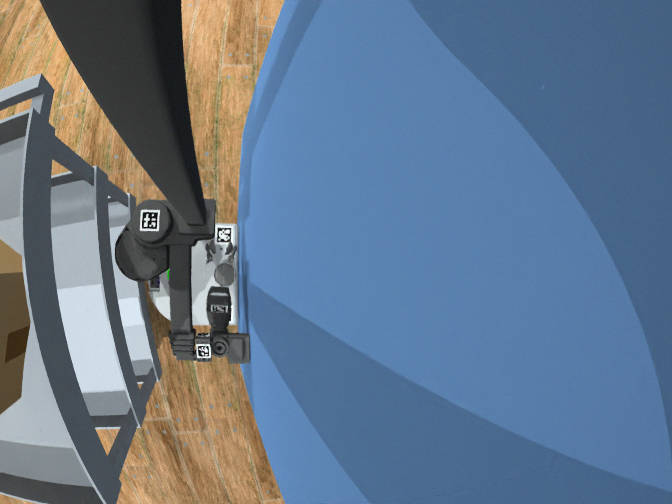

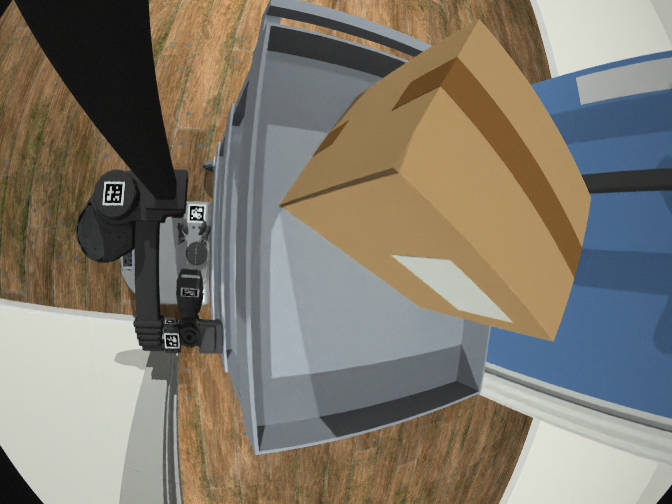

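Request:
execute_actions(
  actions=[
    {"r2":{"base":{"translate_m":-0.25},"joints":{"lift_m":0.27}}},
  ],
  cameras=[],
)

Request:
execute_actions(
  actions=[
    {"r2":{"base":{"rotate_rad":-1.59}}},
  ],
  cameras=[],
)

Request:
execute_actions(
  actions=[
    {"r2":{"base":{"translate_m":-0.78}}},
  ],
  cameras=[],
)

Request:
execute_actions(
  actions=[
    {"r2":{"base":{"rotate_rad":1.55}}},
  ],
  cameras=[],
)

Request:
execute_actions(
  actions=[
    {"r2":{"base":{"translate_m":0.51}}},
  ],
  cameras=[],
)

Request:
execute_actions(
  actions=[
    {"r2":{"base":{"rotate_rad":-1.55},"joints":{"lift_m":0.4}}},
  ],
  cameras=["r2_nav_camera"],
)

Request:
execute_actions(
  actions=[
    {"r2":{"base":{"translate_m":0.5}}},
  ],
  cameras=["r2_nav_camera"],
)

Scene clock: 136.70 s.
r1.base_odometry: x=+0.725 y=+2.570 heading=+0.791 (m, m, rad; r1's odometry frame)
r1.turned_by_wheels: +0.000 (rad since the last result)
r1.turned_by_imu: +0.001 (rad since the last result)
r1.base_tilt: forward=+0.7 right=-2.5 (deg)
r1.lidar_m: - - 0.15 0.20 4.34 0.31 0.29 0.29 0.36 0.21 0.15 -
r1.head_depth_mm: - - - - - 1143 1082 / - - - - - 766 1081 / - - - - - - - / - - - - - - - / - - - - - - - / - - - - - 1144 - / - - - - - 1141 1106
r1.base_status: not commanded
r1.joint_positions: lift_m=+0.330 arm_m=+0.001 wrist_yaw_rad=+3.102 wrist_pitch_rad=-0.400 wrist_roll_rad=-0.015 gripper_m=+0.037 head_pan_rad=+0.005 head_tilt_rad=-1.212
r1.joint_status: not commanded
r1.motor_effort: left_wheel=+15(15) right_wheel=+6(7) lift_m=+22(22) arm_m=+0(0) wrist_yaw_rad=-2(2) wrist_pitch_rad=+9(9) wrist_roll_rad=+0(0) gripper_m=-1(1) head_pan_rad=-3(3) head_tilt_rad=+12(13) (%)
r1.hand_pose: x=-0.0123 y=+0.0806 z=+0.3467 quat_wxyz=(+0.153, +0.690, +0.128, +0.696) (m; r1's base frame)
r1.wrist_depth_mm: - - - - 201 110 75 / - - - - 207 111 76 / - - - - 212 113 77 / 900 900 - 824 219 115 78 / 707 704 - 681 198 117 79 / 377 584 595 572 194 118 79 / 403 498 - - 238 112 80
r2.base_odometry: x=+4.147 y=+1.888 heading=+2.732 (m, m, rad; r2's odometry frame)
r2.turned_by_wheels: +0.000 (rad since the last result)
r2.turned_by_imu: -0.001 (rad since the last result)
r2.base_tilt: forward=-0.4 right=+0.3 (deg)
r2.lidar_m: 0.30 0.31 0.42 5.49 2.35 1.77 0.85 0.35 0.26 0.26 0.27 0.31
r2.head_depth_mm: 1037 655 605 617 1327 698 695 / 742 689 611 760 1279 1044 912 / 738 685 607 874 1147 1206 - / 550 656 605 873 1121 1204 - / 457 540 591 868 1099 1199 - / 390 451 541 861 1068 1198 1123 / 344 405 546 855 1053 1186 1095
r2.base_status: done
r2.joint_positions: lift_m=+0.270 arm_m=-0.001 wrist_yaw_rad=+3.080 wrist_pitch_rad=-0.418 wrist_roll_rad=+0.003 gripper_m=+0.037 head_pan_rad=+0.008 head_tilt_rad=-1.090
r2.joint_status: all done
r2.motor_effort: left_wheel=+0(13) right_wheel=+0(15) lift_m=+23(23) arm_m=+0(0) wrist_yaw_rad=+0(0) wrist_pitch_rad=+6(6) wrist_roll_rad=-1(0) gripper_m=-1(0) head_pan_rad=-1(0) head_tilt_rad=-6(6) (%)
r2.hand_pose: x=-0.0074 y=+0.0799 z=+0.2827 quat_wxyz=(+0.169, +0.697, +0.125, +0.686) (m; r2's base frame)
r2.wrist_depth_mm: - - - - - - - / - - - - - - - / 929 929 941 970 992 - 452 / 706 718 735 733 750 716 403 / 580 580 - 593 599 549 366 / 488 507 - 516 519 490 478 / 444 - - - 425 443 445
pictures: none
No camera images: the call's "cameras" was empty. Leave "cameras" out to get every camera's image.

Scene clock: 138.87 s.
r1.base_odometry: x=+0.725 y=+2.570 heading=+0.791 (m, m, rad; r1's odometry frame)
r1.turned_by_wheels: +0.000 (rad since the last result)
r1.turned_by_imu: +0.000 (rad since the last result)
r1.base_tilt: forward=+0.7 right=-2.5 (deg)
r1.lidar_m: - - 0.15 0.20 4.31 0.31 0.29 0.29 0.36 0.21 0.15 -
r1.head_depth_mm: - - - - - 1133 1083 / - - - - - 768 1082 / - - - - - - - / - - - - - - - / - - - - - - - / - - - - - 1140 - / - - - - - 1147 1111
r1.base_status: not commanded
r1.joint_positions: lift_m=+0.330 arm_m=+0.001 wrist_yaw_rad=+3.102 wrist_pitch_rad=-0.400 wrist_roll_rad=-0.015 gripper_m=+0.037 head_pan_rad=+0.005 head_tilt_rad=-1.212
r1.joint_status: not commanded
r1.motor_effort: left_wheel=+15(15) right_wheel=+7(6) lift_m=+22(22) arm_m=+0(0) wrist_yaw_rad=-1(1) wrist_pitch_rad=+9(9) wrist_roll_rad=+0(0) gripper_m=+0(0) head_pan_rad=-3(3) head_tilt_rad=+13(13) (%)
r1.hand_pose: x=-0.0123 y=+0.0806 z=+0.3467 quat_wxyz=(+0.153, +0.690, +0.128, +0.696) (m; r1's base frame)
r1.wrist_depth_mm: - - - - 200 110 75 / - - - - 207 111 76 / - - - - 212 113 77 / 896 892 - 811 220 115 78 / 710 708 - 674 197 116 78 / 377 578 593 570 194 118 79 / 405 501 - - 237 112 80
r2.base_odometry: x=+4.147 y=+1.888 heading=+1.142 (m, m, rad; r2's odometry frame)
r2.turned_by_wheels: -1.590 (rad since the last result)
r2.turned_by_imu: -1.609 (rad since the last result)
r2.base_tilt: forward=-0.5 right=+0.3 (deg)
r2.lidar_m: 0.26 0.27 0.32 0.30 0.31 0.41 5.47 2.40 1.79 0.91 0.35 0.26
r2.head_depth_mm: - 293 344 474 763 1204 1125 / - 292 344 473 761 1191 1113 / - 292 343 474 760 1193 - / - 292 344 473 758 1186 - / - 292 343 473 759 1187 - / - 291 342 472 710 1187 1128 / - 291 343 446 1268 1151 1083
r2.base_status: done
r2.joint_positions: lift_m=+0.270 arm_m=-0.001 wrist_yaw_rad=+3.080 wrist_pitch_rad=-0.418 wrist_roll_rad=+0.003 gripper_m=+0.037 head_pan_rad=+0.008 head_tilt_rad=-1.090
r2.joint_status: not commanded
r2.motor_effort: left_wheel=+4(18) right_wheel=-3(8) lift_m=+23(23) arm_m=+0(1) wrist_yaw_rad=+0(0) wrist_pitch_rad=+7(6) wrist_roll_rad=-1(0) gripper_m=+1(0) head_pan_rad=+0(1) head_tilt_rad=-6(5) (%)
r2.hand_pose: x=-0.0074 y=+0.0799 z=+0.2827 quat_wxyz=(+0.169, +0.697, +0.125, +0.686) (m; r2's base frame)
r2.wrist_depth_mm: - - - - - - - / - 704 768 758 770 - - / 515 587 594 607 606 481 - / 373 374 393 400 415 437 773 / 410 543 - 569 494 596 596 / 455 490 - 512 503 515 307 / 442 - - - 420 445 305
pictures: none
No camera images: the call's "cameras" was empty. Leave "cameras" out to get every camera's image.

Scene clock: 143.27 s.
r1.base_odometry: x=+0.725 y=+2.570 heading=+0.791 (m, m, rad; r1's odometry frame)
r1.turned_by_wheels: +0.000 (rad since the last result)
r1.turned_by_imu: +0.001 (rad since the last result)
r1.base_tilt: forward=+0.8 right=-2.6 (deg)
r1.lidar_m: - - 0.15 0.20 4.31 0.31 0.29 0.29 0.36 0.21 0.15 -
r1.head_depth_mm: - - - - - 1138 1080 / - - - - - 764 1082 / - - - - - - - / - - - - - - - / - - - - - - - / - - - - - 1134 - / - - - - - 1140 1104
r1.base_status: not commanded
r1.joint_positions: lift_m=+0.330 arm_m=+0.001 wrist_yaw_rad=+3.102 wrist_pitch_rad=-0.400 wrist_roll_rad=-0.015 gripper_m=+0.037 head_pan_rad=+0.005 head_tilt_rad=-1.212
r1.joint_status: not commanded
r1.motor_effort: left_wheel=+15(15) right_wheel=+6(6) lift_m=+22(22) arm_m=+0(0) wrist_yaw_rad=-2(1) wrist_pitch_rad=+9(9) wrist_roll_rad=+0(0) gripper_m=-1(0) head_pan_rad=-4(3) head_tilt_rad=+12(12) (%)
r1.hand_pose: x=-0.0123 y=+0.0806 z=+0.3467 quat_wxyz=(+0.153, +0.690, +0.128, +0.696) (m; r1's base frame)
r1.wrist_depth_mm: - - - - 200 110 75 / - - - - 206 111 76 / - - - - 212 113 77 / 899 891 - 814 219 115 78 / 712 701 - 683 197 117 78 / 378 584 595 568 194 118 79 / 405 497 - - 237 112 80
r2.base_odometry: x=+3.822 y=+1.179 heading=+1.142 (m, m, rad; r2's odometry frame)
r2.turned_by_wheels: +0.000 (rad since the last result)
r2.turned_by_imu: -0.003 (rad since the last result)
r2.base_tilt: forward=-0.3 right=+0.2 (deg)
r2.lidar_m: 1.03 0.50 0.58 1.15 3.16 4.36 4.74 2.38 1.77 1.71 1.44 1.07
r2.head_depth_mm: 1035 1255 1566 1461 1328 1218 1125 / 1028 1246 1538 1466 1329 1211 1109 / 1032 1250 1540 1438 1310 1206 - / 1027 1243 1524 1459 1306 1197 - / 1029 1250 1537 1438 1308 1193 - / 1036 1726 1587 1428 1293 1191 1126 / 2023 1137 1329 1252 1265 1184 1101
r2.base_status: done
r2.joint_positions: lift_m=+0.270 arm_m=-0.001 wrist_yaw_rad=+3.080 wrist_pitch_rad=-0.418 wrist_roll_rad=+0.003 gripper_m=+0.037 head_pan_rad=+0.008 head_tilt_rad=-1.090
r2.joint_status: not commanded
r2.motor_effort: left_wheel=+4(10) right_wheel=-3(12) lift_m=+24(24) arm_m=+0(0) wrist_yaw_rad=+1(1) wrist_pitch_rad=+6(6) wrist_roll_rad=+0(0) gripper_m=+0(0) head_pan_rad=+0(0) head_tilt_rad=-6(5) (%)
r2.hand_pose: x=-0.0074 y=+0.0799 z=+0.2827 quat_wxyz=(+0.169, +0.697, +0.125, +0.686) (m; r2's base frame)
r2.wrist_depth_mm: - - - - - - - / - - - - - 774 792 / 898 934 943 963 956 756 531 / 702 710 735 721 749 746 521 / 580 589 - 586 606 607 591 / 486 508 - 515 519 502 493 / 442 - - - 420 441 439
pictures: none
No camera images: the call's "cameras" was empty. Leave "cameras" out to get every camera's image.

Scene clock: 145.57 s.
r1.base_odometry: x=+0.725 y=+2.570 heading=+0.791 (m, m, rad; r1's odometry frame)
r1.turned_by_wheels: +0.000 (rad since the last result)
r1.turned_by_imu: +0.000 (rad since the last result)
r1.base_tilt: forward=+0.7 right=-2.5 (deg)
r1.lidar_m: - - 0.15 0.20 4.31 0.31 0.29 0.29 0.36 0.21 0.15 -
r1.head_depth_mm: - - - - - 1133 1078 / - - - - - 768 1083 / - - - - - - - / - - - - - - - / - - - - - - - / - - - - - 1141 - / - - - - - 1140 1111
r1.base_status: not commanded
r1.joint_positions: lift_m=+0.330 arm_m=+0.001 wrist_yaw_rad=+3.102 wrist_pitch_rad=-0.400 wrist_roll_rad=-0.015 gripper_m=+0.037 head_pan_rad=+0.005 head_tilt_rad=-1.212
r1.joint_status: not commanded
r1.motor_effort: left_wheel=+15(15) right_wheel=+6(6) lift_m=+22(22) arm_m=+0(0) wrist_yaw_rad=-2(1) wrist_pitch_rad=+9(9) wrist_roll_rad=+0(0) gripper_m=-1(1) head_pan_rad=-4(3) head_tilt_rad=+13(13) (%)
r1.hand_pose: x=-0.0123 y=+0.0806 z=+0.3467 quat_wxyz=(+0.153, +0.690, +0.128, +0.696) (m; r1's base frame)
r1.wrist_depth_mm: - - - - 201 109 75 / - - - - 206 111 76 / - - - - 212 113 77 / 900 878 - 803 218 115 78 / 720 710 - 682 197 116 78 / 376 585 594 568 194 118 79 / 407 498 - - 237 112 80
r2.base_odometry: x=+3.822 y=+1.179 heading=+2.692 (m, m, rad; r2's odometry frame)
r2.turned_by_wheels: +1.550 (rad since the last result)
r2.turned_by_imu: +1.570 (rad since the last result)
r2.base_tilt: forward=-0.4 right=+0.2 (deg)
r2.lidar_m: 1.16 3.14 4.37 4.74 2.42 1.77 1.71 1.46 1.07 1.04 0.51 0.57
r2.head_depth_mm: 1137 1319 1067 1270 1196 1210 1126 / 1140 1376 1596 1435 1328 1211 1116 / 1143 1386 1599 1448 1314 1208 - / 2080 1787 1616 1440 1310 1198 - / 2077 1809 1599 1450 1304 1195 - / 2062 1790 1610 1436 1308 1191 1118 / 2033 1778 1583 1427 1290 1182 1098
r2.base_status: done
r2.joint_positions: lift_m=+0.270 arm_m=-0.001 wrist_yaw_rad=+3.080 wrist_pitch_rad=-0.418 wrist_roll_rad=+0.003 gripper_m=+0.037 head_pan_rad=+0.008 head_tilt_rad=-1.090
r2.joint_status: not commanded
r2.motor_effort: left_wheel=-3(13) right_wheel=+3(13) lift_m=+23(23) arm_m=+0(0) wrist_yaw_rad=+1(0) wrist_pitch_rad=+6(6) wrist_roll_rad=+0(0) gripper_m=+0(1) head_pan_rad=+0(0) head_tilt_rad=-6(6) (%)
r2.hand_pose: x=-0.0074 y=+0.0799 z=+0.2827 quat_wxyz=(+0.169, +0.697, +0.125, +0.686) (m; r2's base frame)
r2.wrist_depth_mm: - - - - - - - / - - - - - - - / 898 920 915 950 960 - - / 718 718 724 732 753 747 759 / 581 578 - 600 609 599 623 / 485 509 - 518 513 507 508 / 435 - - - 419 437 448
pictures: none
No camera images: the call's "cameras" was empty. Leave "cameras" out to get every camera's image.

Scene clock: 148.93 s.
r1.base_odometry: x=+0.725 y=+2.570 heading=+0.791 (m, m, rad; r1's odometry frame)
r1.turned_by_wheels: +0.000 (rad since the last result)
r1.turned_by_imu: +0.000 (rad since the last result)
r1.base_tilt: forward=+0.8 right=-2.5 (deg)
r1.lidar_m: - - 0.15 0.20 0.82 0.31 0.29 0.29 0.36 0.21 0.15 -
r1.head_depth_mm: - - - - - 1139 1077 / - - - - - 772 1077 / - - - - - - - / - - - - - - - / - - - - - - - / - - - - - 1141 - / - - - - - 1134 1107
r1.base_status: not commanded
r1.joint_positions: lift_m=+0.330 arm_m=+0.001 wrist_yaw_rad=+3.102 wrist_pitch_rad=-0.400 wrist_roll_rad=-0.015 gripper_m=+0.037 head_pan_rad=+0.005 head_tilt_rad=-1.212
r1.joint_status: not commanded
r1.motor_effort: left_wheel=+15(15) right_wheel=+7(6) lift_m=+22(22) arm_m=+0(0) wrist_yaw_rad=-2(1) wrist_pitch_rad=+9(9) wrist_roll_rad=+0(0) gripper_m=-1(0) head_pan_rad=-3(3) head_tilt_rad=+13(13) (%)
r1.hand_pose: x=-0.0123 y=+0.0806 z=+0.3467 quat_wxyz=(+0.153, +0.690, +0.128, +0.696) (m; r1's base frame)
r1.wrist_depth_mm: - - - - 201 109 75 / - - - - 206 111 76 / 776 - - - 213 113 77 / 660 868 - 820 219 115 78 / 649 711 - 685 197 117 79 / 377 583 593 570 194 118 79 / 407 499 - - 238 112 80
r2.base_odometry: x=+3.363 y=+1.401 heading=+2.692 (m, m, rad; r2's odometry frame)
r2.turned_by_wheels: +0.000 (rad since the last result)
r2.turned_by_imu: +0.003 (rad since the last result)
r2.base_tilt: forward=-0.3 right=+0.1 (deg)
r2.lidar_m: 0.65 2.63 3.62 4.71 3.10 2.30 2.22 1.46 0.42 0.40 0.41 0.66
r2.head_depth_mm: 614 740 932 1257 1290 1098 1104 / 617 747 945 1290 1324 1214 1109 / 2078 1724 995 1311 1312 1205 - / 2083 1813 1612 1443 1311 1195 - / 2067 1800 1604 1430 1304 1193 - / 2034 1788 1596 1436 1303 1194 1125 / 2047 1781 1582 1419 1299 1190 1096
r2.base_status: done
r2.joint_positions: lift_m=+0.270 arm_m=-0.001 wrist_yaw_rad=+3.080 wrist_pitch_rad=-0.418 wrist_roll_rad=+0.003 gripper_m=+0.037 head_pan_rad=+0.008 head_tilt_rad=-1.090
r2.joint_status: not commanded
r2.motor_effort: left_wheel=-4(9) right_wheel=+3(10) lift_m=+24(24) arm_m=+0(0) wrist_yaw_rad=+0(0) wrist_pitch_rad=+6(6) wrist_roll_rad=-1(0) gripper_m=+0(0) head_pan_rad=+0(0) head_tilt_rad=-6(5) (%)
r2.hand_pose: x=-0.0074 y=+0.0799 z=+0.2827 quat_wxyz=(+0.169, +0.697, +0.125, +0.686) (m; r2's base frame)
r2.wrist_depth_mm: - - - - - - - / - - - - - - - / 911 926 960 964 980 - - / 718 716 715 740 751 759 738 / 568 577 - 589 600 598 613 / 489 510 - 516 512 509 513 / 436 - - - 418 442 439
pictures: none
No camera images: the call's "cameras" was empty. Leave "cameras" out to get every camera's image.

Scene clock: 152.03 s.
r1.base_odometry: x=+0.725 y=+2.570 heading=+0.791 (m, m, rad; r1's odometry frame)
r1.turned_by_wheels: +0.000 (rad since the last result)
r1.turned_by_imu: +0.000 (rad since the last result)
r1.base_tilt: forward=+0.8 right=-2.4 (deg)
r1.lidar_m: - - 0.15 0.20 0.82 0.31 0.29 0.29 0.36 0.21 0.15 -
r1.head_depth_mm: - - - - - 1137 1078 / - - - - - 765 1081 / - - - - - - - / - - - - - - - / - - - - - - - / - - - - - 1142 - / - - - - - 1138 1108
r1.base_status: not commanded
r1.joint_positions: lift_m=+0.330 arm_m=+0.001 wrist_yaw_rad=+3.102 wrist_pitch_rad=-0.400 wrist_roll_rad=-0.015 gripper_m=+0.037 head_pan_rad=+0.005 head_tilt_rad=-1.212
r1.joint_status: not commanded
r1.motor_effort: left_wheel=+15(15) right_wheel=+5(7) lift_m=+22(22) arm_m=+0(0) wrist_yaw_rad=-2(2) wrist_pitch_rad=+9(9) wrist_roll_rad=+0(0) gripper_m=-1(1) head_pan_rad=-3(3) head_tilt_rad=+13(13) (%)
r1.hand_pose: x=-0.0123 y=+0.0806 z=+0.3467 quat_wxyz=(+0.153, +0.690, +0.128, +0.696) (m; r1's base frame)
r1.wrist_depth_mm: 641 - - - 200 109 75 / - - - - 206 111 76 / 814 815 - - 212 113 77 / 682 746 - 818 219 115 78 / 696 701 - 681 197 117 78 / 378 578 600 570 194 118 79 / 407 497 - - 237 112 80
r2.base_odometry: x=+3.363 y=+1.401 heading=+1.142 (m, m, rad; r2's odometry frame)
r2.turned_by_wheels: -1.550 (rad since the last result)
r2.turned_by_imu: -1.572 (rad since the last result)
r2.base_tilt: forward=-0.5 right=+0.2 (deg)
r2.lidar_m: 0.40 0.41 0.66 0.65 2.63 3.66 4.72 3.09 2.29 2.22 1.45 0.42
r2.head_depth_mm: 1023 1154 557 1466 1340 1215 1120 / 741 678 543 1395 1322 1209 - / 519 651 538 921 1287 1202 - / 444 542 532 920 1264 1203 - / 471 574 544 916 1252 1199 - / 503 624 538 912 1254 1186 1115 / 538 645 552 906 1281 1189 1096
r2.base_status: done
r2.joint_positions: lift_m=+0.400 arm_m=-0.001 wrist_yaw_rad=+3.080 wrist_pitch_rad=-0.418 wrist_roll_rad=+0.003 gripper_m=+0.037 head_pan_rad=+0.008 head_tilt_rad=-1.090
r2.joint_status: all done
r2.motor_effort: left_wheel=+4(15) right_wheel=-4(9) lift_m=+29(31) arm_m=-1(0) wrist_yaw_rad=+1(1) wrist_pitch_rad=+6(6) wrist_roll_rad=+0(0) gripper_m=+0(1) head_pan_rad=+0(0) head_tilt_rad=-6(6) (%)
r2.hand_pose: x=-0.0074 y=+0.0798 z=+0.4124 quat_wxyz=(+0.169, +0.697, +0.125, +0.686) (m; r2's base frame)
r2.wrist_depth_mm: - - - - 613 611 614 / - - - - 666 652 641 / - - - - 725 703 691 / 954 937 964 966 775 763 680 / 760 772 - 791 776 771 621 / 648 653 - 664 664 674 616 / 567 551 - 562 547 571 573
pictures: r2_nav_camera (sideways: a quarter turn counterclockwise sets it upright)
camera_calibration (this result's frames):
r2_nav_camera: T_world_to_cam=[[0.906405, 0.0280702, 0.421477, -0.509798], [0.0136615, -0.999216, 0.0371677, 0.00306827], [0.42219, -0.027931, -0.906077, 1.13635], [0, 0, 0, 1]] pos_world=[-0.0177132, 0.0491154, 1.24437]
Images, in order (width x height): r2_nav_camera 672x504.

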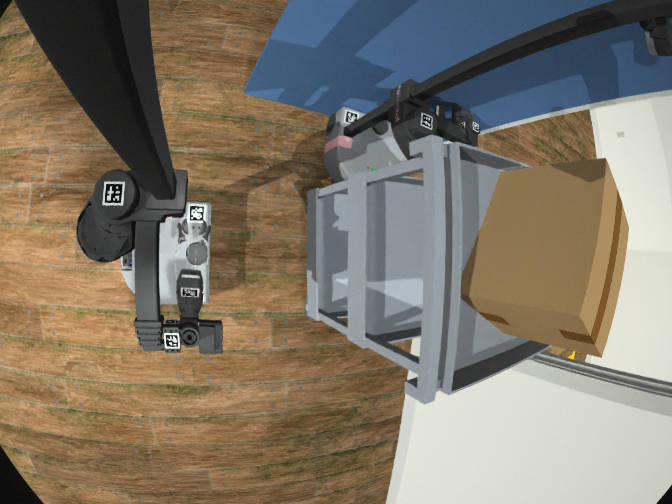

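Scene clock: 158.10 s.
r1.base_odometry: x=+0.725 y=+2.570 heading=+0.791 (m, m, rad; r1's odometry frame)
r1.turned_by_wheels: +0.000 (rad since the last result)
r1.turned_by_imu: +0.001 (rad since the last result)
r1.base_tilt: forward=+0.9 right=-2.5 (deg)
r1.lidar_m: - - 0.15 0.20 4.30 0.30 0.27 0.28 0.35 0.21 0.15 -
r1.head_depth_mm: - - - - - 1145 1077 / - - - - - 767 1081 / - - - - - - - / - - - - - - - / - - - - - - - / - - - - - 1142 - / - - - - - 1140 1101
r1.base_status: not commanded
r1.joint_positions: lift_m=+0.330 arm_m=+0.001 wrist_yaw_rad=+3.102 wrist_pitch_rad=-0.400 wrist_roll_rad=-0.015 gripper_m=+0.037 head_pan_rad=+0.005 head_tilt_rad=-1.212
r1.joint_status: not commanded
r1.motor_effort: left_wheel=+15(15) right_wheel=+6(6) lift_m=+22(22) arm_m=+0(0) wrist_yaw_rad=-2(2) wrist_pitch_rad=+9(9) wrist_roll_rad=+0(0) gripper_m=+0(0) head_pan_rad=-3(3) head_tilt_rad=+12(13) (%)
r1.hand_pose: x=-0.0123 y=+0.0806 z=+0.3467 quat_wxyz=(+0.153, +0.690, +0.128, +0.696) (m; r1's base frame)
r1.wrist_depth_mm: - - - - 201 110 75 / - - - - 206 111 76 / - - - - 212 113 77 / 885 874 - 818 218 115 78 / 707 701 - 681 197 117 78 / 456 581 591 573 194 118 79 / 442 495 - - 237 112 80
r2.base_odometry: x=+3.571 y=+1.855 heading=+1.143 (m, m, rad; r2's odometry frame)
r2.turned_by_wheels: +0.001 (rad since the last result)
r2.turned_by_imu: +0.002 (rad since the last result)
r2.base_tilt: forward=-0.4 right=+0.1 (deg)
r2.lidar_m: - - 0.15 0.19 0.64 3.65 5.23 3.10 2.30 1.98 0.15 -
r2.head_depth_mm: 2101 308 784 515 490 462 1083 / 2097 295 404 539 498 460 354 / 329 293 - 381 488 452 357 / 327 291 - - 340 451 352 / 325 291 - - 366 449 348 / 322 290 - - 460 448 349 / 320 290 - 329 481 445 417
r2.base_status: translate_m off_target (by the wheels' count: +0.4997 of +0.5000)
r2.joint_positions: lift_m=+0.400 arm_m=-0.001 wrist_yaw_rad=+3.080 wrist_pitch_rad=-0.418 wrist_roll_rad=+0.003 gripper_m=+0.037 head_pan_rad=+0.008 head_tilt_rad=-1.091
r2.joint_status: not commanded
r2.on_its_own: left_wheel is at rest, and its effort (+73) is outside its rest range (-18 to +18)
r2.motor_effort: left_wheel=+73(86) right_wheel=+14(54) lift_m=+29(29) arm_m=+0(0) wrist_yaw_rad=+0(0) wrist_pitch_rad=+6(6) wrist_roll_rad=+0(0) gripper_m=+0(1) head_pan_rad=+0(0) head_tilt_rad=-5(5) (%)
r2.hand_pose: x=-0.0075 y=+0.0799 z=+0.4125 quat_wxyz=(+0.168, +0.697, +0.126, +0.686) (m; r2's base frame)
r2.wrist_depth_mm: - 602 579 565 201 114 80 / - - 622 608 202 114 80 / - - 682 672 278 115 80 / 931 900 738 704 624 115 80 / 773 763 - 600 543 116 81 / 641 644 - 548 437 435 81 / 550 561 - 549 395 416 81
pictures: r2_nav_camera (sideways: a quarter turn counterclockwise sets it upright)
camera_calibration (this result's frames):
r2_nav_camera: T_world_to_cam=[[0.90694, 0.0280478, 0.420326, -0.508302], [0.0136791, -0.999216, 0.0371609, 0.00307709], [0.421038, -0.027953, -0.906612, 1.13705], [0, 0, 0, 1]] pos_world=[-0.0177847, 0.0491155, 1.2444]
Images, in order (width x height): r2_nav_camera 672x504.

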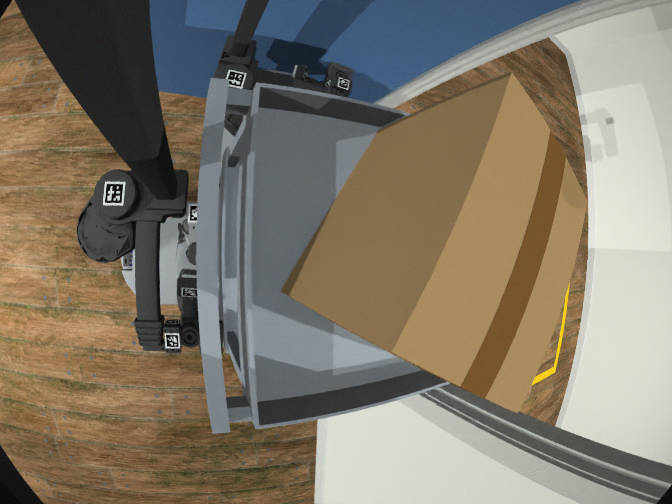

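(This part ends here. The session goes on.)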